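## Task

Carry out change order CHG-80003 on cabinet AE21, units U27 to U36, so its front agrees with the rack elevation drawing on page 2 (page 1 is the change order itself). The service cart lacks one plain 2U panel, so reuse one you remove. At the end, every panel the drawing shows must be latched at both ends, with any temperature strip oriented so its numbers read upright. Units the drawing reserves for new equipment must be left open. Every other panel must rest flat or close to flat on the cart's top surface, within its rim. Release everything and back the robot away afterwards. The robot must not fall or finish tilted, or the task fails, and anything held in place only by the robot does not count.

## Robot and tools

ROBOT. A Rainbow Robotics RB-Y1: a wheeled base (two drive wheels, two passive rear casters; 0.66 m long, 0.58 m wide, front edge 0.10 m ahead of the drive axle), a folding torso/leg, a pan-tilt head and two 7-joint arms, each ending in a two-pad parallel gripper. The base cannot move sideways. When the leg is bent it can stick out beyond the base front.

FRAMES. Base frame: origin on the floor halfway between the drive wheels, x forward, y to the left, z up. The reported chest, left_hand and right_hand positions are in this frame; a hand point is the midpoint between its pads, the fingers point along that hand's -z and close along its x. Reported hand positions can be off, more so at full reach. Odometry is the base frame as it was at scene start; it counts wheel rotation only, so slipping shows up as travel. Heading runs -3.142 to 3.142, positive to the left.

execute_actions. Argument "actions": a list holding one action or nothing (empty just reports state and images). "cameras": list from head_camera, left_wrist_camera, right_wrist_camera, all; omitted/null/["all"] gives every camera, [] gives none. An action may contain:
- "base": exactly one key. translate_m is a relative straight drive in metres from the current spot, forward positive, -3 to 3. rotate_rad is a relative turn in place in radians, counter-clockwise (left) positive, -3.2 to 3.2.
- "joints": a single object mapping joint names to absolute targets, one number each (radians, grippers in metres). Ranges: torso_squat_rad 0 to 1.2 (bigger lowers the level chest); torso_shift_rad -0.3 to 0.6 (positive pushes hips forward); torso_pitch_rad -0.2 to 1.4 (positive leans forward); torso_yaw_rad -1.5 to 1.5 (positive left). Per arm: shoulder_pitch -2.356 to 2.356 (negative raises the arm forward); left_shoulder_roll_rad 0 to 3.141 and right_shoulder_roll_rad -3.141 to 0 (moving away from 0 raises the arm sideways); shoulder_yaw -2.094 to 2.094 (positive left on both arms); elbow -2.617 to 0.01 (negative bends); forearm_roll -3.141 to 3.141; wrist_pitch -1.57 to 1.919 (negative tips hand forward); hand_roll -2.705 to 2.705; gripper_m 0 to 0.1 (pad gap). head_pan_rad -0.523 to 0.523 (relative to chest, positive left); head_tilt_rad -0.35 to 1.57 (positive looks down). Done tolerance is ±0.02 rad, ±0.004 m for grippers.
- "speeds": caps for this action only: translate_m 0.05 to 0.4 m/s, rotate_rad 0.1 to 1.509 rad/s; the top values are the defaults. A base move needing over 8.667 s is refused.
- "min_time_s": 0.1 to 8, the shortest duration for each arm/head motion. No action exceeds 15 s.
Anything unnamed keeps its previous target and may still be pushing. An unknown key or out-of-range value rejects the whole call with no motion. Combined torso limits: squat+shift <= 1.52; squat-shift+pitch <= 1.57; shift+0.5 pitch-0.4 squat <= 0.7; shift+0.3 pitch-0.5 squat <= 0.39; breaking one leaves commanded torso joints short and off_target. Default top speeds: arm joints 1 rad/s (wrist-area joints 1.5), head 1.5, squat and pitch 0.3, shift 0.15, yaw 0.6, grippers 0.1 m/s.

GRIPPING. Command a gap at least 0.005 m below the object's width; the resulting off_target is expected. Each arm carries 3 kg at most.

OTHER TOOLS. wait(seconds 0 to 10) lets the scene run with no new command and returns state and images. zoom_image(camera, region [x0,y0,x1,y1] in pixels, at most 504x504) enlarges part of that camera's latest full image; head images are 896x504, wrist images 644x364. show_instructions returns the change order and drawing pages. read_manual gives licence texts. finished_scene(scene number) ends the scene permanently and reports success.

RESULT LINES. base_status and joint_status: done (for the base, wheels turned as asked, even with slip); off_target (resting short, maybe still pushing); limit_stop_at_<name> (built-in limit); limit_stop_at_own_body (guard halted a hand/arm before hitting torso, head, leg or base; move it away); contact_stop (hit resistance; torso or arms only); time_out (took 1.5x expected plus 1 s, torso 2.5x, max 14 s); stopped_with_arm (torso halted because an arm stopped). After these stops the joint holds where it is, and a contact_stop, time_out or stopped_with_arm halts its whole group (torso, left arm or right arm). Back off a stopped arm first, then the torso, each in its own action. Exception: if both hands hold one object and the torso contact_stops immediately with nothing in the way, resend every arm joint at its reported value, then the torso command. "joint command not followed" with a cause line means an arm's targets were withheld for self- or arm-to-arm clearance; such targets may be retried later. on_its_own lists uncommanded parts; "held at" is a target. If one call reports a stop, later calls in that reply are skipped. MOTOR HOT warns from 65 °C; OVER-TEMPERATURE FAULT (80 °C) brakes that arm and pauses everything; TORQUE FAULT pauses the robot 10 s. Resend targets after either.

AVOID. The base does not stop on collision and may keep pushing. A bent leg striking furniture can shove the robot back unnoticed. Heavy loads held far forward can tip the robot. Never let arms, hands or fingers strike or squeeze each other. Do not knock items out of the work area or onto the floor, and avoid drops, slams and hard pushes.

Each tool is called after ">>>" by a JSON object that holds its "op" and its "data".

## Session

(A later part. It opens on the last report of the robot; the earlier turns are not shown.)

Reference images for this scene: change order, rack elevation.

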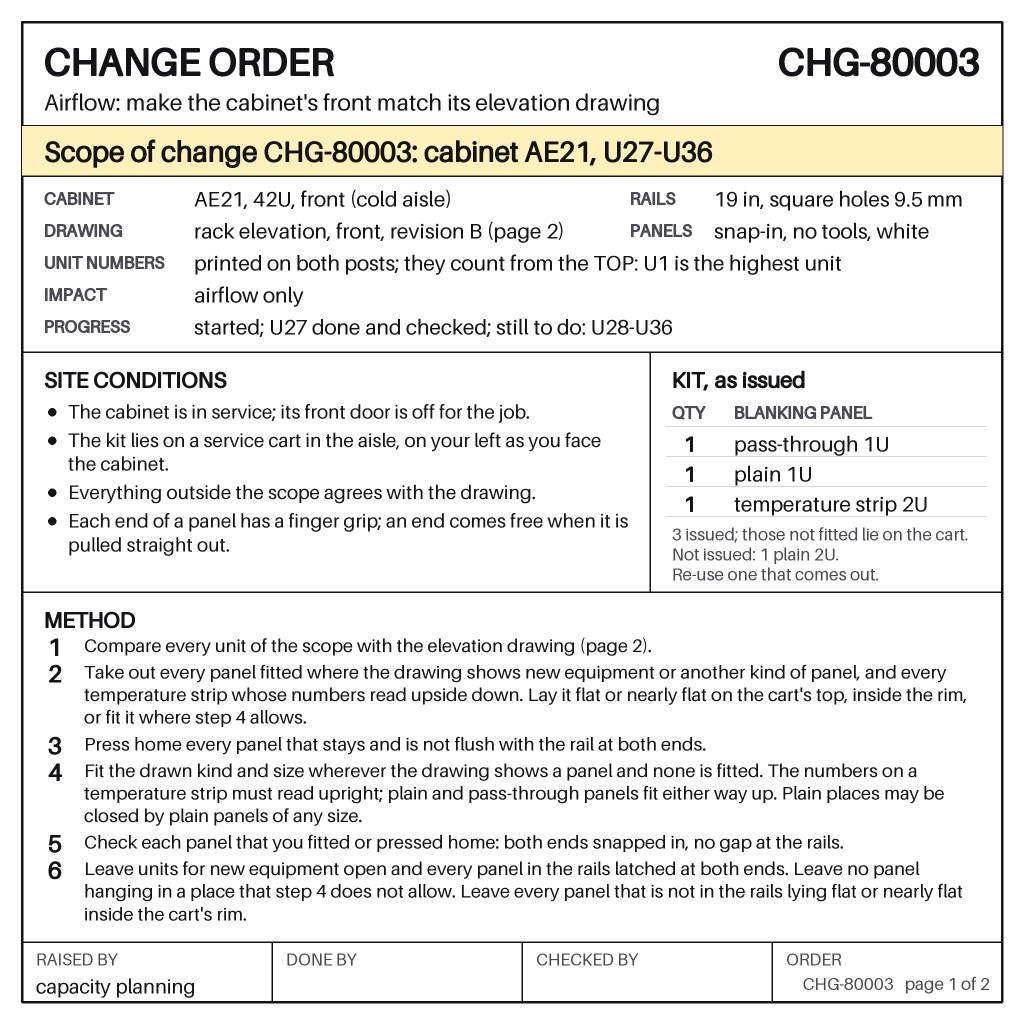

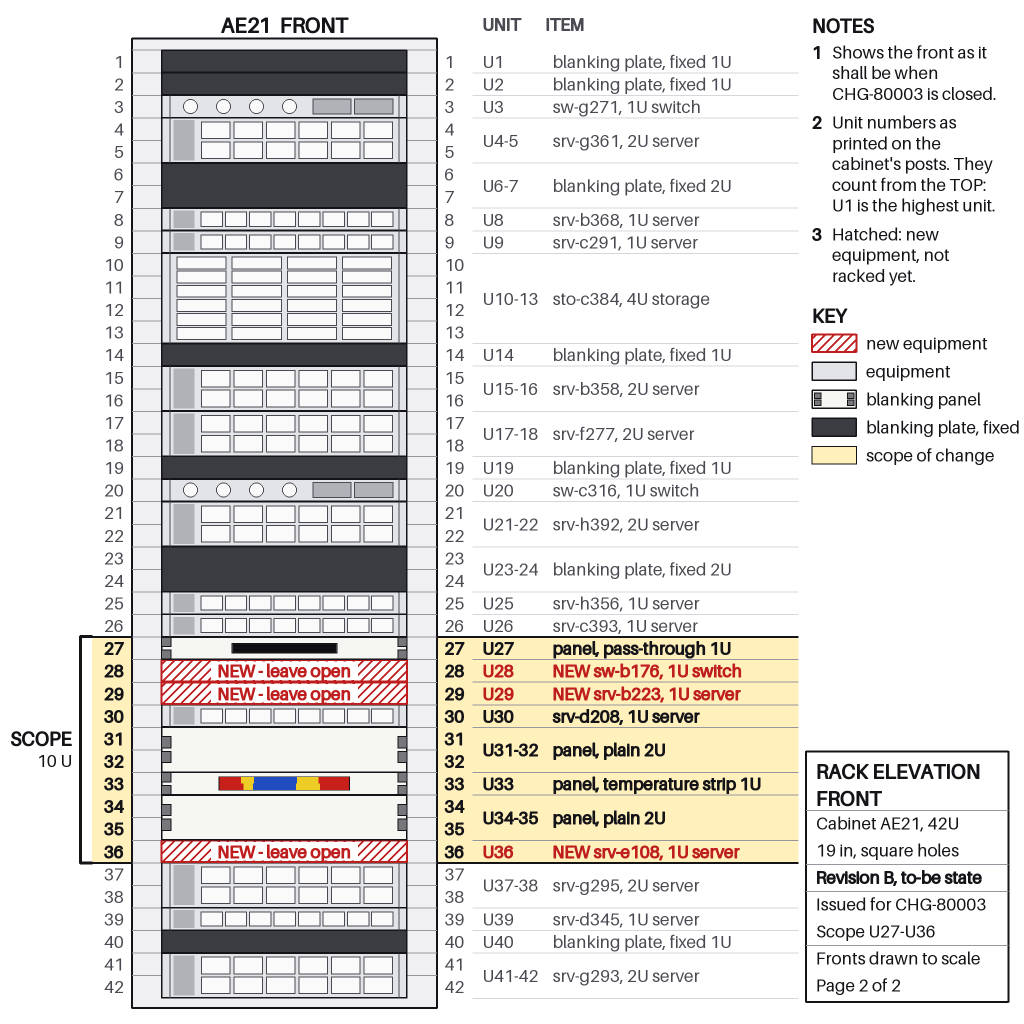

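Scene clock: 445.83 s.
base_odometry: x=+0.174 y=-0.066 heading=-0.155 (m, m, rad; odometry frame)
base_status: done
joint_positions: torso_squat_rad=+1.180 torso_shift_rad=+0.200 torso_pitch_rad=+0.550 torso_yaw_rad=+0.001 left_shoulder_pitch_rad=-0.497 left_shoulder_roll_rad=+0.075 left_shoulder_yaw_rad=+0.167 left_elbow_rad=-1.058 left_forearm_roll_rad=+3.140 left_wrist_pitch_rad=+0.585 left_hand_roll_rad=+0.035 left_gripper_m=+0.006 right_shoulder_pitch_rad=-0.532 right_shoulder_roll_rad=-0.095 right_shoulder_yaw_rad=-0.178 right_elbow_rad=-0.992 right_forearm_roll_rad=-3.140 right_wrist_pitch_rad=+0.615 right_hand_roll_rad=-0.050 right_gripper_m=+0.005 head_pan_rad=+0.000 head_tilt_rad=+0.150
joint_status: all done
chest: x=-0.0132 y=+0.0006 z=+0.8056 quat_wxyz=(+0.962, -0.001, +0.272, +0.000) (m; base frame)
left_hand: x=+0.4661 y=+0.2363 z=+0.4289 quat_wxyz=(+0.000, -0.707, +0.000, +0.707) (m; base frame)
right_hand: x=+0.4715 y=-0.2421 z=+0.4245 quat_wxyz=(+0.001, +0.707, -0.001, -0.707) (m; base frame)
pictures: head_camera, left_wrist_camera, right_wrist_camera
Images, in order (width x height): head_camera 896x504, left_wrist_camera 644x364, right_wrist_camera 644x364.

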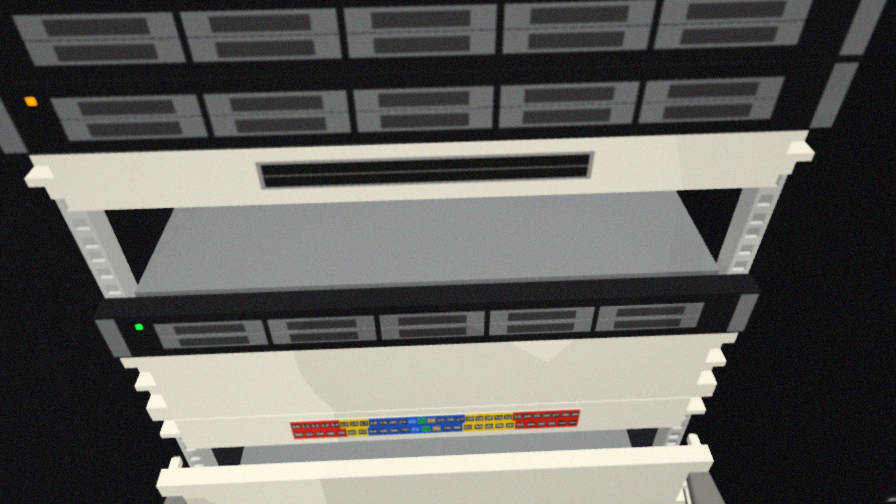

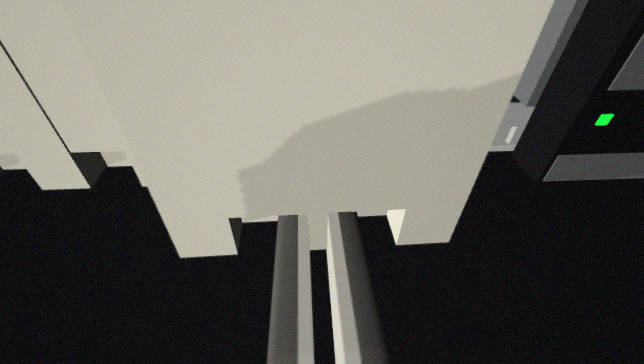

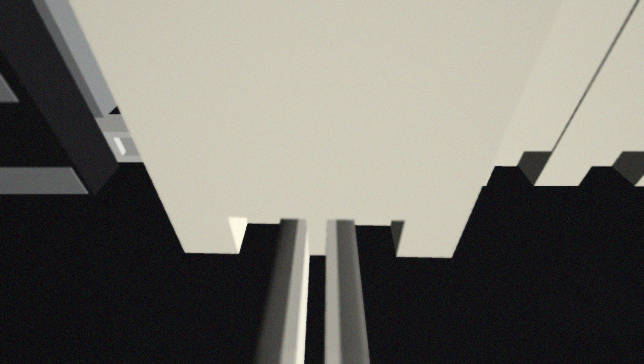

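>>> {"op": "execute_actions", "data": {"actions": [{"base": {"translate_m": 0.014}, "speeds": {"translate_m": 0.05}, "joints": {"head_tilt_rad": 0.3}}]}}

Scene clock: 471.07 s.
base_odometry: x=+0.188 y=-0.068 heading=-0.155 (m, m, rad; odometry frame)
base_status: done
joint_positions: torso_squat_rad=+1.180 torso_shift_rad=+0.200 torso_pitch_rad=+0.550 torso_yaw_rad=+0.001 left_shoulder_pitch_rad=-0.497 left_shoulder_roll_rad=+0.075 left_shoulder_yaw_rad=+0.167 left_elbow_rad=-1.058 left_forearm_roll_rad=+3.140 left_wrist_pitch_rad=+0.585 left_hand_roll_rad=+0.035 left_gripper_m=+0.006 right_shoulder_pitch_rad=-0.532 right_shoulder_roll_rad=-0.095 right_shoulder_yaw_rad=-0.178 right_elbow_rad=-0.992 right_forearm_roll_rad=-3.140 right_wrist_pitch_rad=+0.615 right_hand_roll_rad=-0.050 right_gripper_m=+0.005 head_pan_rad=+0.000 head_tilt_rad=+0.300
joint_status: all done
chest: x=-0.0132 y=+0.0006 z=+0.8056 quat_wxyz=(+0.962, -0.001, +0.272, +0.000) (m; base frame)
left_hand: x=+0.4661 y=+0.2363 z=+0.4288 quat_wxyz=(+0.000, -0.707, +0.000, +0.707) (m; base frame)
right_hand: x=+0.4715 y=-0.2421 z=+0.4245 quat_wxyz=(+0.001, +0.707, -0.001, -0.707) (m; base frame)
pictures: head_camera, left_wrist_camera, right_wrist_camera
Images, in order (width x height): head_camera 896x504, left_wrist_camera 644x364, right_wrist_camera 644x364.

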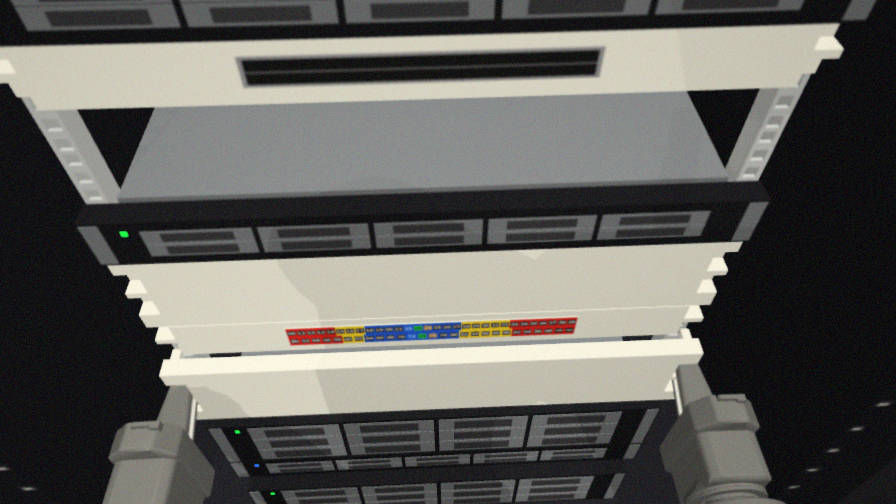

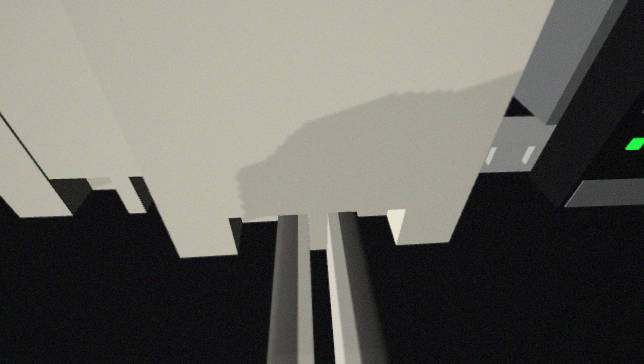

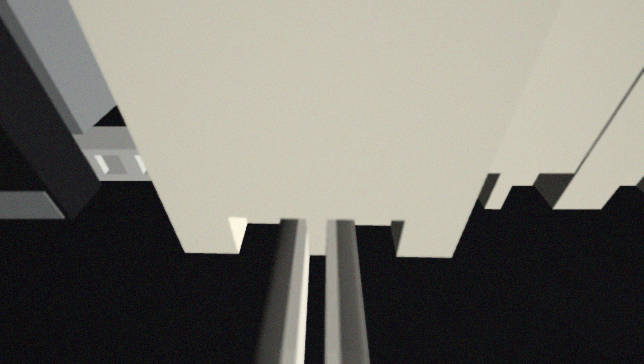

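>>> {"op": "zoom_image", "data": {"camera": "left_wrist_camera", "region": [0, 150, 260, 270]}}

>>> {"op": "zoom_image", "data": {"camera": "right_wrist_camera", "region": [384, 150, 644, 270]}}

Region (0, 150, 260, 270) of left_wrist_camera's 644x364 image, scaled by 1.938, with more detail than that image has; it fills the top 233 rows of this view, and the rest is white.

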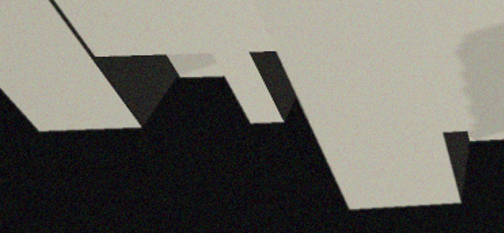

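Region (384, 150, 644, 270) of right_wrist_camera's 644x364 image, scaled by 1.938, with more detail than that image has; it fills the top 233 rows of this view, and the rest is white.

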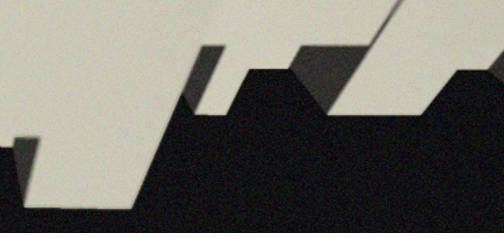

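>>> {"op": "execute_actions", "data": {"actions": [{"base": {"translate_m": 0.021}, "speeds": {"translate_m": 0.05}}]}}

Scene clock: 494.83 s.
base_odometry: x=+0.209 y=-0.071 heading=-0.156 (m, m, rad; odometry frame)
base_status: done
joint_positions: torso_squat_rad=+1.180 torso_shift_rad=+0.200 torso_pitch_rad=+0.550 torso_yaw_rad=+0.001 left_shoulder_pitch_rad=-0.496 left_shoulder_roll_rad=+0.075 left_shoulder_yaw_rad=+0.167 left_elbow_rad=-1.057 left_forearm_roll_rad=+3.140 left_wrist_pitch_rad=+0.585 left_hand_roll_rad=+0.035 left_gripper_m=+0.006 right_shoulder_pitch_rad=-0.531 right_shoulder_roll_rad=-0.095 right_shoulder_yaw_rad=-0.177 right_elbow_rad=-0.992 right_forearm_roll_rad=-3.140 right_wrist_pitch_rad=+0.615 right_hand_roll_rad=-0.050 right_gripper_m=+0.005 head_pan_rad=+0.000 head_tilt_rad=+0.300
joint_status: not commanded
chest: x=-0.0131 y=+0.0006 z=+0.8056 quat_wxyz=(+0.962, -0.001, +0.272, +0.000) (m; base frame)
left_hand: x=+0.4655 y=+0.2364 z=+0.4279 quat_wxyz=(+0.000, -0.706, +0.000, +0.708) (m; base frame)
right_hand: x=+0.4713 y=-0.2418 z=+0.4241 quat_wxyz=(+0.001, +0.707, +0.000, -0.707) (m; base frame)
pictures: head_camera, left_wrist_camera, right_wrist_camera
Images, in order (width x height): head_camera 896x504, left_wrist_camera 644x364, right_wrist_camera 644x364.

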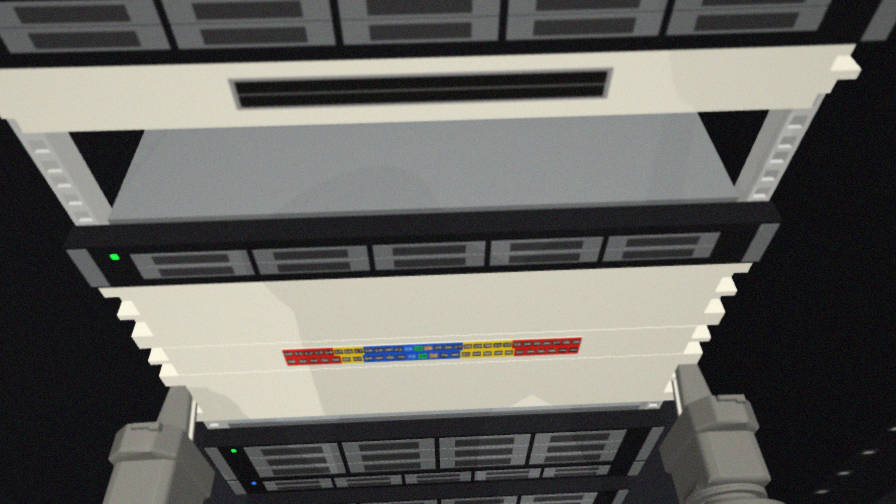

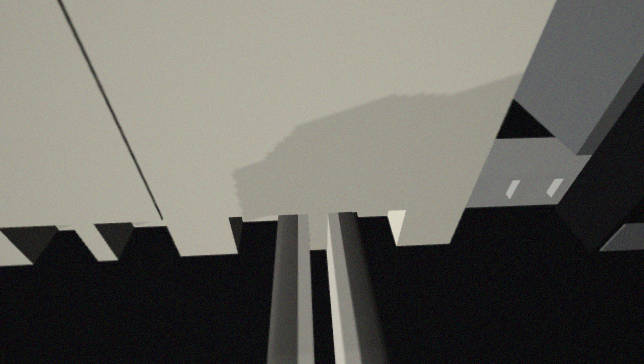

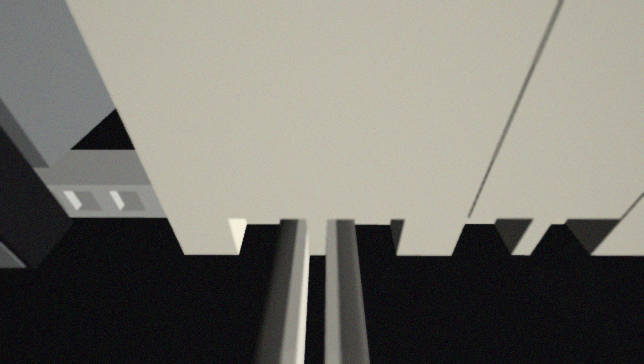

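>>> {"op": "zoom_image", "data": {"camera": "left_wrist_camera", "region": [40, 180, 260, 280]}}

>>> {"op": "zoom_image", "data": {"camera": "right_wrist_camera", "region": [380, 180, 600, 280]}}

Region (40, 180, 260, 280) of left_wrist_camera's 644x364 image, scaled by 2.291, with more detail than that image has; it fills the top 229 rows of this view, and the rest is white.

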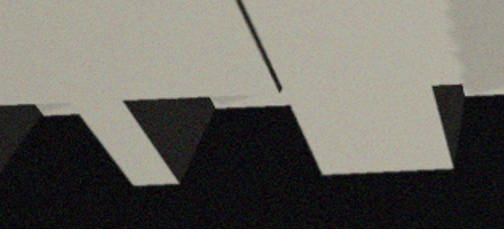

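Region (380, 180, 600, 280) of right_wrist_camera's 644x364 image, scaled by 2.291, with more detail than that image has; it fills the top 229 rows of this view, and the rest is white.

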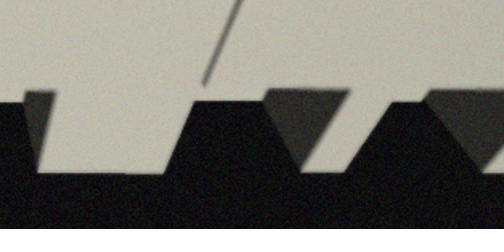

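>>> {"op": "execute_actions", "data": {"actions": [{"base": {"translate_m": 0.004}, "speeds": {"translate_m": 0.05}}], "cameras": ["left_wrist_camera", "right_wrist_camera"]}}

Scene clock: 505.17 s.
base_odometry: x=+0.212 y=-0.072 heading=-0.156 (m, m, rad; odometry frame)
base_status: done
joint_positions: torso_squat_rad=+1.180 torso_shift_rad=+0.200 torso_pitch_rad=+0.550 torso_yaw_rad=+0.001 left_shoulder_pitch_rad=-0.493 left_shoulder_roll_rad=+0.075 left_shoulder_yaw_rad=+0.167 left_elbow_rad=-1.057 left_forearm_roll_rad=+3.140 left_wrist_pitch_rad=+0.586 left_hand_roll_rad=+0.035 left_gripper_m=+0.006 right_shoulder_pitch_rad=-0.528 right_shoulder_roll_rad=-0.094 right_shoulder_yaw_rad=-0.177 right_elbow_rad=-0.991 right_forearm_roll_rad=-3.140 right_wrist_pitch_rad=+0.616 right_hand_roll_rad=-0.050 right_gripper_m=+0.005 head_pan_rad=+0.000 head_tilt_rad=+0.300
joint_status: not commanded
chest: x=-0.0135 y=+0.0006 z=+0.8056 quat_wxyz=(+0.962, -0.001, +0.271, +0.000) (m; base frame)
left_hand: x=+0.4640 y=+0.2370 z=+0.4270 quat_wxyz=(+0.000, -0.705, -0.001, +0.709) (m; base frame)
right_hand: x=+0.4695 y=-0.2420 z=+0.4231 quat_wxyz=(+0.001, +0.706, -0.001, -0.708) (m; base frame)
pictures: left_wrist_camera, right_wrist_camera
Images, in order (width x height): left_wrist_camera 644x364, right_wrist_camera 644x364.

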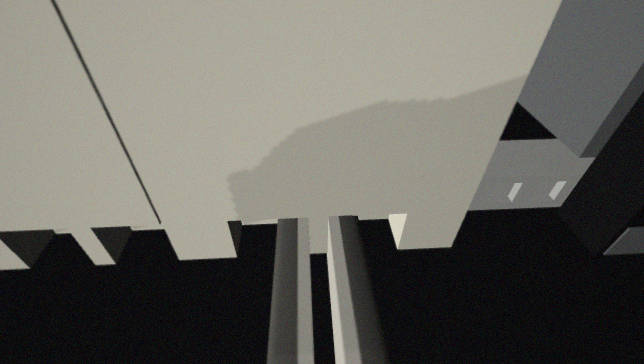

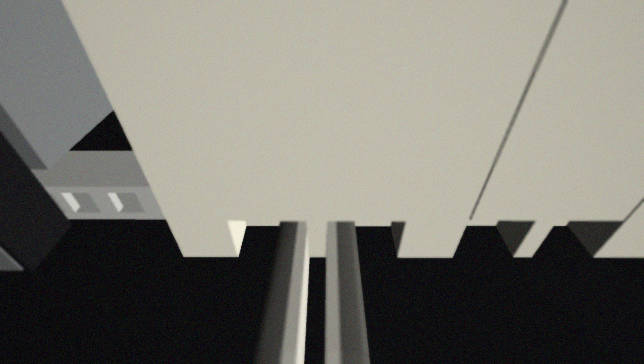

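>>> {"op": "execute_actions", "data": {"actions": [{"base": {"translate_m": -0.004}, "speeds": {"translate_m": 0.05}}], "cameras": []}}

>>> {"op": "execute_actions", "data": {"actions": [{"joints": {"left_gripper_m": 0.022, "right_gripper_m": 0.022}}], "cameras": ["left_wrist_camera", "right_wrist_camera"]}}

Scene clock: 509.77 s.
base_odometry: x=+0.208 y=-0.071 heading=-0.156 (m, m, rad; odometry frame)
base_status: done
joint_positions: torso_squat_rad=+1.180 torso_shift_rad=+0.200 torso_pitch_rad=+0.550 torso_yaw_rad=+0.001 left_shoulder_pitch_rad=-0.496 left_shoulder_roll_rad=+0.075 left_shoulder_yaw_rad=+0.167 left_elbow_rad=-1.057 left_forearm_roll_rad=+3.140 left_wrist_pitch_rad=+0.585 left_hand_roll_rad=+0.035 left_gripper_m=+0.006 right_shoulder_pitch_rad=-0.532 right_shoulder_roll_rad=-0.095 right_shoulder_yaw_rad=-0.177 right_elbow_rad=-0.992 right_forearm_roll_rad=-3.140 right_wrist_pitch_rad=+0.615 right_hand_roll_rad=-0.050 right_gripper_m=+0.005 head_pan_rad=+0.000 head_tilt_rad=+0.300
joint_status: not commanded
chest: x=-0.0132 y=+0.0006 z=+0.8056 quat_wxyz=(+0.962, -0.001, +0.272, +0.000) (m; base frame)
left_hand: x=+0.4654 y=+0.2366 z=+0.4280 quat_wxyz=(+0.000, -0.706, +0.000, +0.708) (m; base frame)
right_hand: x=+0.4713 y=-0.2417 z=+0.4244 quat_wxyz=(+0.001, +0.707, +0.000, -0.707) (m; base frame)
pictures: none
No camera images: the call's "cameras" was empty. Leave "cameras" out to get every camera's image.

Scene clock: 510.47 s.
base_odometry: x=+0.208 y=-0.071 heading=-0.156 (m, m, rad; odometry frame)
base_status: not commanded
joint_positions: torso_squat_rad=+1.180 torso_shift_rad=+0.200 torso_pitch_rad=+0.550 torso_yaw_rad=+0.001 left_shoulder_pitch_rad=-0.497 left_shoulder_roll_rad=+0.075 left_shoulder_yaw_rad=+0.167 left_elbow_rad=-1.058 left_forearm_roll_rad=+3.140 left_wrist_pitch_rad=+0.585 left_hand_roll_rad=+0.035 left_gripper_m=+0.022 right_shoulder_pitch_rad=-0.532 right_shoulder_roll_rad=-0.095 right_shoulder_yaw_rad=-0.177 right_elbow_rad=-0.992 right_forearm_roll_rad=-3.140 right_wrist_pitch_rad=+0.615 right_hand_roll_rad=-0.050 right_gripper_m=+0.022 head_pan_rad=+0.000 head_tilt_rad=+0.300
joint_status: all done
chest: x=-0.0132 y=+0.0006 z=+0.8056 quat_wxyz=(+0.962, -0.001, +0.272, +0.000) (m; base frame)
left_hand: x=+0.4659 y=+0.2365 z=+0.4288 quat_wxyz=(+0.000, -0.707, +0.000, +0.707) (m; base frame)
right_hand: x=+0.4713 y=-0.2417 z=+0.4244 quat_wxyz=(+0.001, +0.707, +0.000, -0.707) (m; base frame)
pictures: left_wrist_camera, right_wrist_camera
Images, in order (width x height): left_wrist_camera 644x364, right_wrist_camera 644x364.

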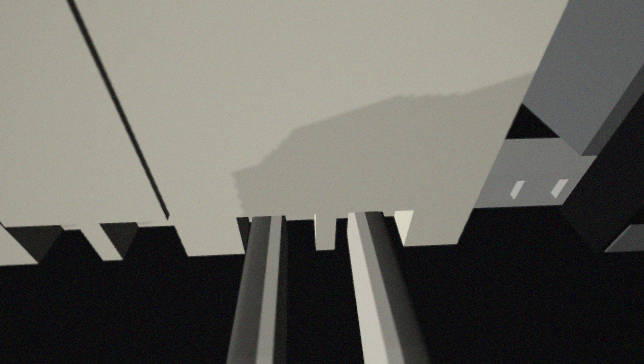

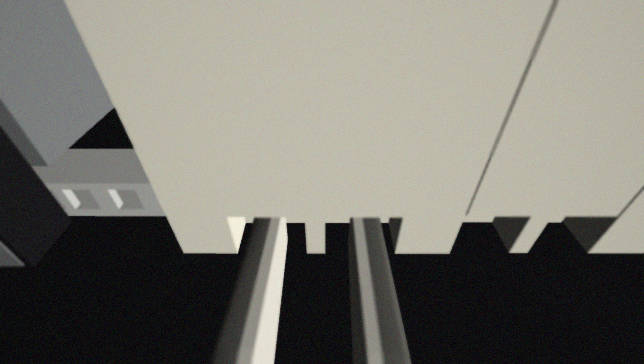

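>>> {"op": "execute_actions", "data": {"actions": [{"base": {"translate_m": -0.06}}]}}

Scene clock: 514.03 s.
base_odometry: x=+0.149 y=-0.062 heading=-0.155 (m, m, rad; odometry frame)
base_status: done
joint_positions: torso_squat_rad=+1.180 torso_shift_rad=+0.200 torso_pitch_rad=+0.550 torso_yaw_rad=+0.001 left_shoulder_pitch_rad=-0.497 left_shoulder_roll_rad=+0.075 left_shoulder_yaw_rad=+0.167 left_elbow_rad=-1.058 left_forearm_roll_rad=+3.140 left_wrist_pitch_rad=+0.585 left_hand_roll_rad=+0.035 left_gripper_m=+0.022 right_shoulder_pitch_rad=-0.532 right_shoulder_roll_rad=-0.095 right_shoulder_yaw_rad=-0.177 right_elbow_rad=-0.992 right_forearm_roll_rad=-3.140 right_wrist_pitch_rad=+0.615 right_hand_roll_rad=-0.050 right_gripper_m=+0.022 head_pan_rad=+0.000 head_tilt_rad=+0.300
joint_status: not commanded
chest: x=-0.0133 y=+0.0006 z=+0.8056 quat_wxyz=(+0.962, -0.001, +0.272, +0.000) (m; base frame)
left_hand: x=+0.4661 y=+0.2363 z=+0.4290 quat_wxyz=(+0.000, -0.707, +0.000, +0.707) (m; base frame)
right_hand: x=+0.4714 y=-0.2417 z=+0.4245 quat_wxyz=(+0.001, +0.707, +0.000, -0.707) (m; base frame)
pictures: head_camera, left_wrist_camera, right_wrist_camera
Images, in order (width x height): head_camera 896x504, left_wrist_camera 644x364, right_wrist_camera 644x364.

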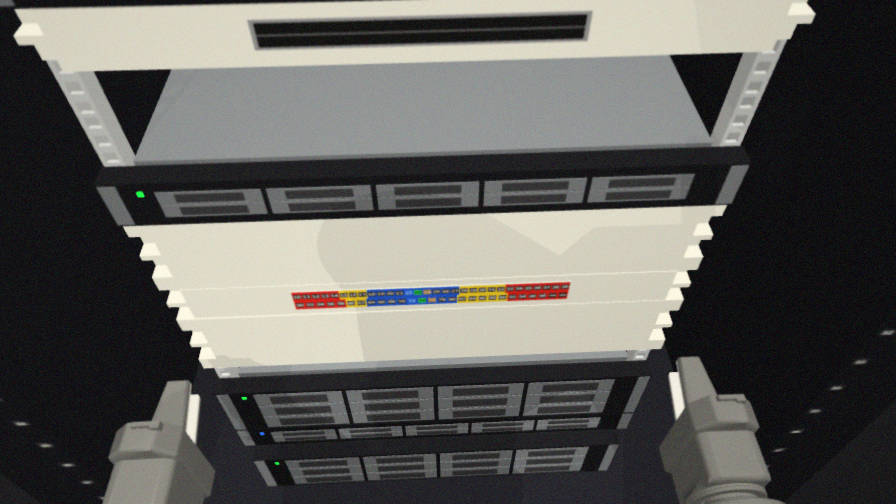

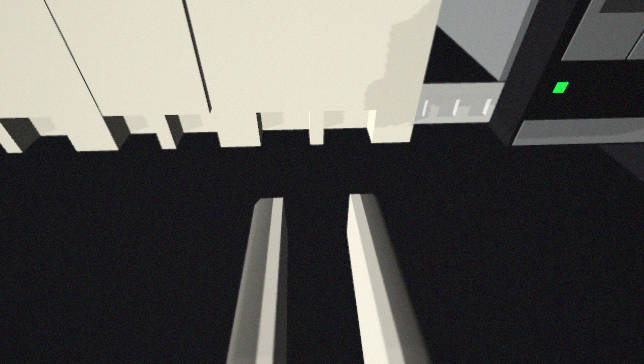

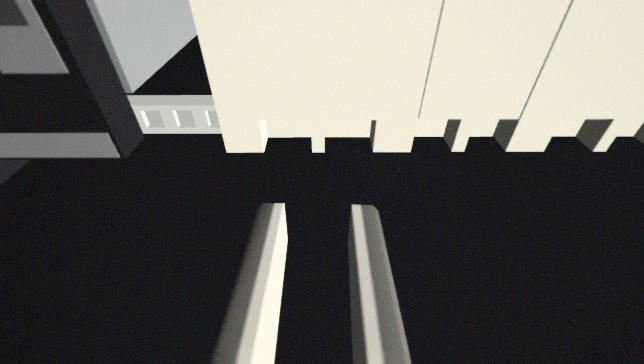

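>>> {"op": "zoom_image", "data": {"camera": "left_wrist_camera", "region": [0, 80, 440, 180]}}

>>> {"op": "zoom_image", "data": {"camera": "right_wrist_camera", "region": [204, 80, 644, 180]}}

Region (0, 80, 440, 180) of left_wrist_camera's 644x364 image, scaled by 1.145, with more detail than that image has; it fills the top 115 rows of this view, and the rest is white.

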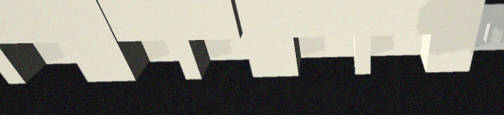

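Region (204, 80, 644, 180) of right_wrist_camera's 644x364 image, scaled by 1.145, with more detail than that image has; it fills the top 115 rows of this view, and the rest is white.

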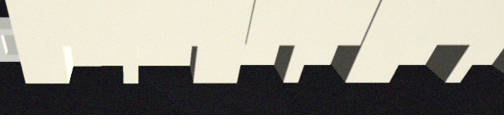

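>>> {"op": "zoom_image", "data": {"camera": "head_camera", "region": [90, 160, 330, 400]}}

>>> {"op": "zoom_image", "data": {"camera": "head_camera", "region": [540, 140, 780, 380]}}

Region (90, 160, 330, 400) of head_camera's 896x504 image, scaled by 2.100, with more detail than that image has.

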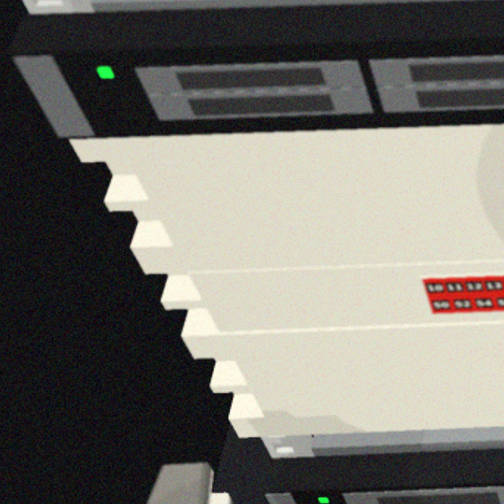

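Region (540, 140, 780, 380) of head_camera's 896x504 image, scaled by 2.100, with more detail than that image has.

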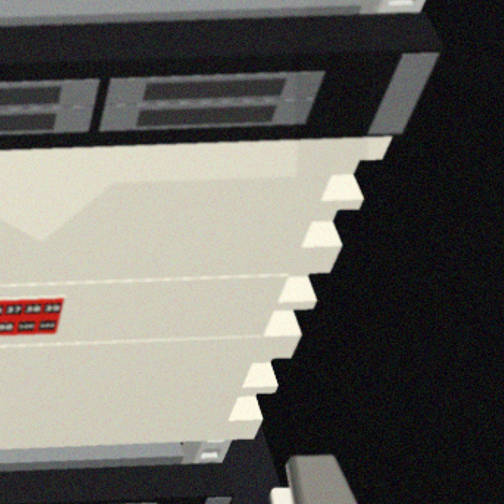

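>>> {"op": "execute_actions", "data": {"actions": [{"base": {"translate_m": -0.17}, "joints": {"torso_squat_rad": 0.5, "torso_shift_rad": 0.0, "torso_pitch_rad": 0.1, "head_tilt_rad": 0.75}}]}}

Scene clock: 536.70 s.
base_odometry: x=-0.019 y=-0.036 heading=-0.156 (m, m, rad; odometry frame)
base_status: done
joint_positions: torso_squat_rad=+0.500 torso_shift_rad=+0.000 torso_pitch_rad=+0.100 torso_yaw_rad=+0.001 left_shoulder_pitch_rad=-0.497 left_shoulder_roll_rad=+0.075 left_shoulder_yaw_rad=+0.167 left_elbow_rad=-1.058 left_forearm_roll_rad=+3.140 left_wrist_pitch_rad=+0.585 left_hand_roll_rad=+0.035 left_gripper_m=+0.022 right_shoulder_pitch_rad=-0.532 right_shoulder_roll_rad=-0.095 right_shoulder_yaw_rad=-0.177 right_elbow_rad=-0.992 right_forearm_roll_rad=-3.140 right_wrist_pitch_rad=+0.615 right_hand_roll_rad=-0.050 right_gripper_m=+0.022 head_pan_rad=+0.000 head_tilt_rad=+0.750
joint_status: all done
chest: x=-0.1971 y=+0.0010 z=+1.2027 quat_wxyz=(+0.999, -0.001, +0.050, +0.000) (m; base frame)
left_hand: x=+0.3982 y=+0.2369 z=+1.0720 quat_wxyz=(+0.000, -0.847, +0.000, +0.532) (m; base frame)
right_hand: x=+0.4052 y=-0.2411 z=+1.0704 quat_wxyz=(+0.001, +0.847, +0.000, -0.532) (m; base frame)
pictures: head_camera, left_wrist_camera, right_wrist_camera
Images, in order (width x height): head_camera 896x504, left_wrist_camera 644x364, right_wrist_camera 644x364.

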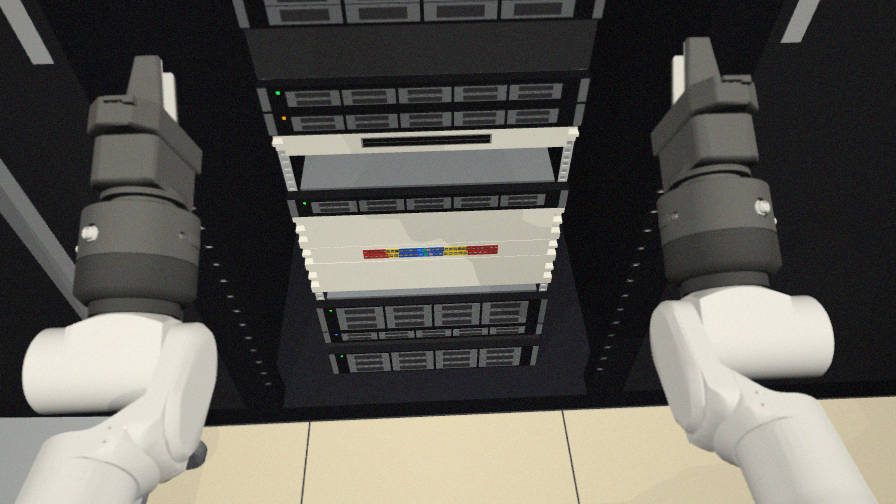

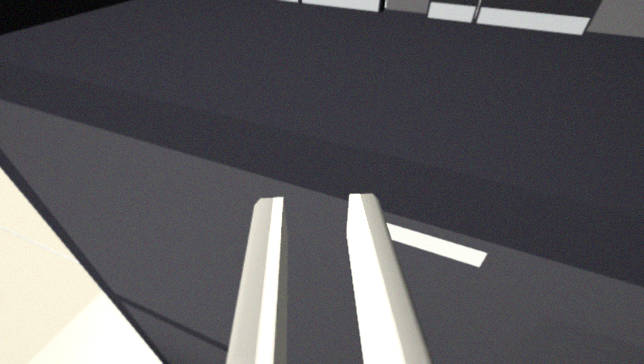

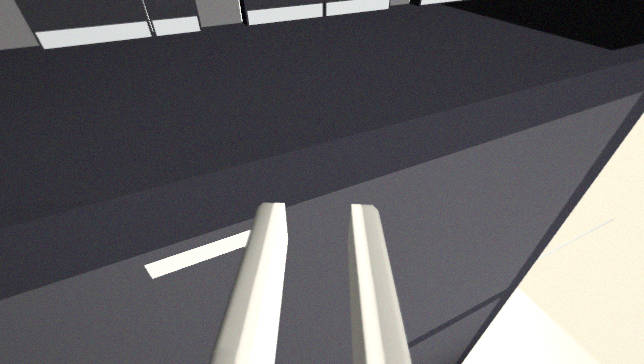

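>>> {"op": "execute_actions", "data": {"actions": [{"joints": {"head_pan_rad": 0.52, "head_tilt_rad": 0.45}}], "cameras": ["head_camera"]}}

Scene clock: 545.70 s.
base_odometry: x=-0.019 y=-0.036 heading=-0.156 (m, m, rad; odometry frame)
base_status: not commanded
joint_positions: torso_squat_rad=+0.500 torso_shift_rad=+0.000 torso_pitch_rad=+0.100 torso_yaw_rad=+0.001 left_shoulder_pitch_rad=-0.497 left_shoulder_roll_rad=+0.075 left_shoulder_yaw_rad=+0.167 left_elbow_rad=-1.058 left_forearm_roll_rad=+3.140 left_wrist_pitch_rad=+0.585 left_hand_roll_rad=+0.035 left_gripper_m=+0.022 right_shoulder_pitch_rad=-0.532 right_shoulder_roll_rad=-0.095 right_shoulder_yaw_rad=-0.177 right_elbow_rad=-0.992 right_forearm_roll_rad=-3.140 right_wrist_pitch_rad=+0.615 right_hand_roll_rad=-0.050 right_gripper_m=+0.022 head_pan_rad=+0.520 head_tilt_rad=+0.450
joint_status: all done
chest: x=-0.1971 y=+0.0010 z=+1.2027 quat_wxyz=(+0.999, -0.001, +0.050, +0.000) (m; base frame)
left_hand: x=+0.3982 y=+0.2369 z=+1.0720 quat_wxyz=(+0.000, -0.847, +0.000, +0.532) (m; base frame)
right_hand: x=+0.4052 y=-0.2411 z=+1.0704 quat_wxyz=(+0.001, +0.847, +0.000, -0.532) (m; base frame)
pictures: head_camera
Images, in order (width x height): head_camera 896x504.

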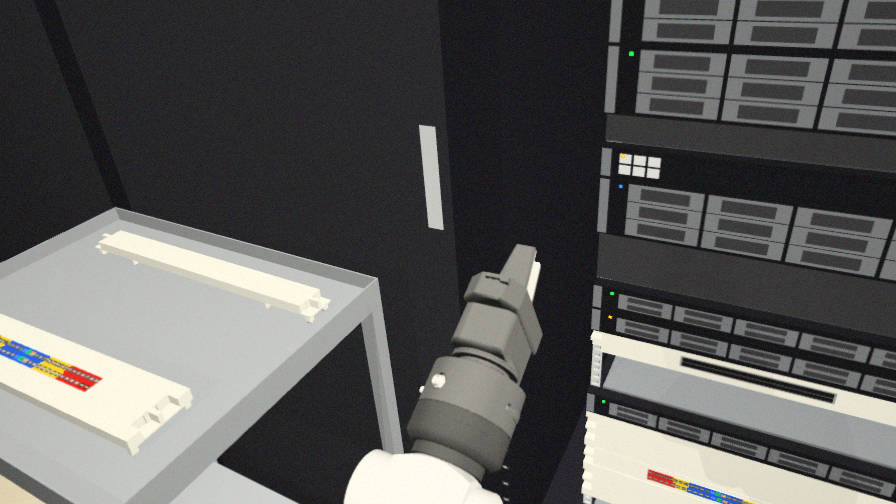

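>>> {"op": "finished_scene", "data": {"scene": 2}}

The scene is finished: the task was done.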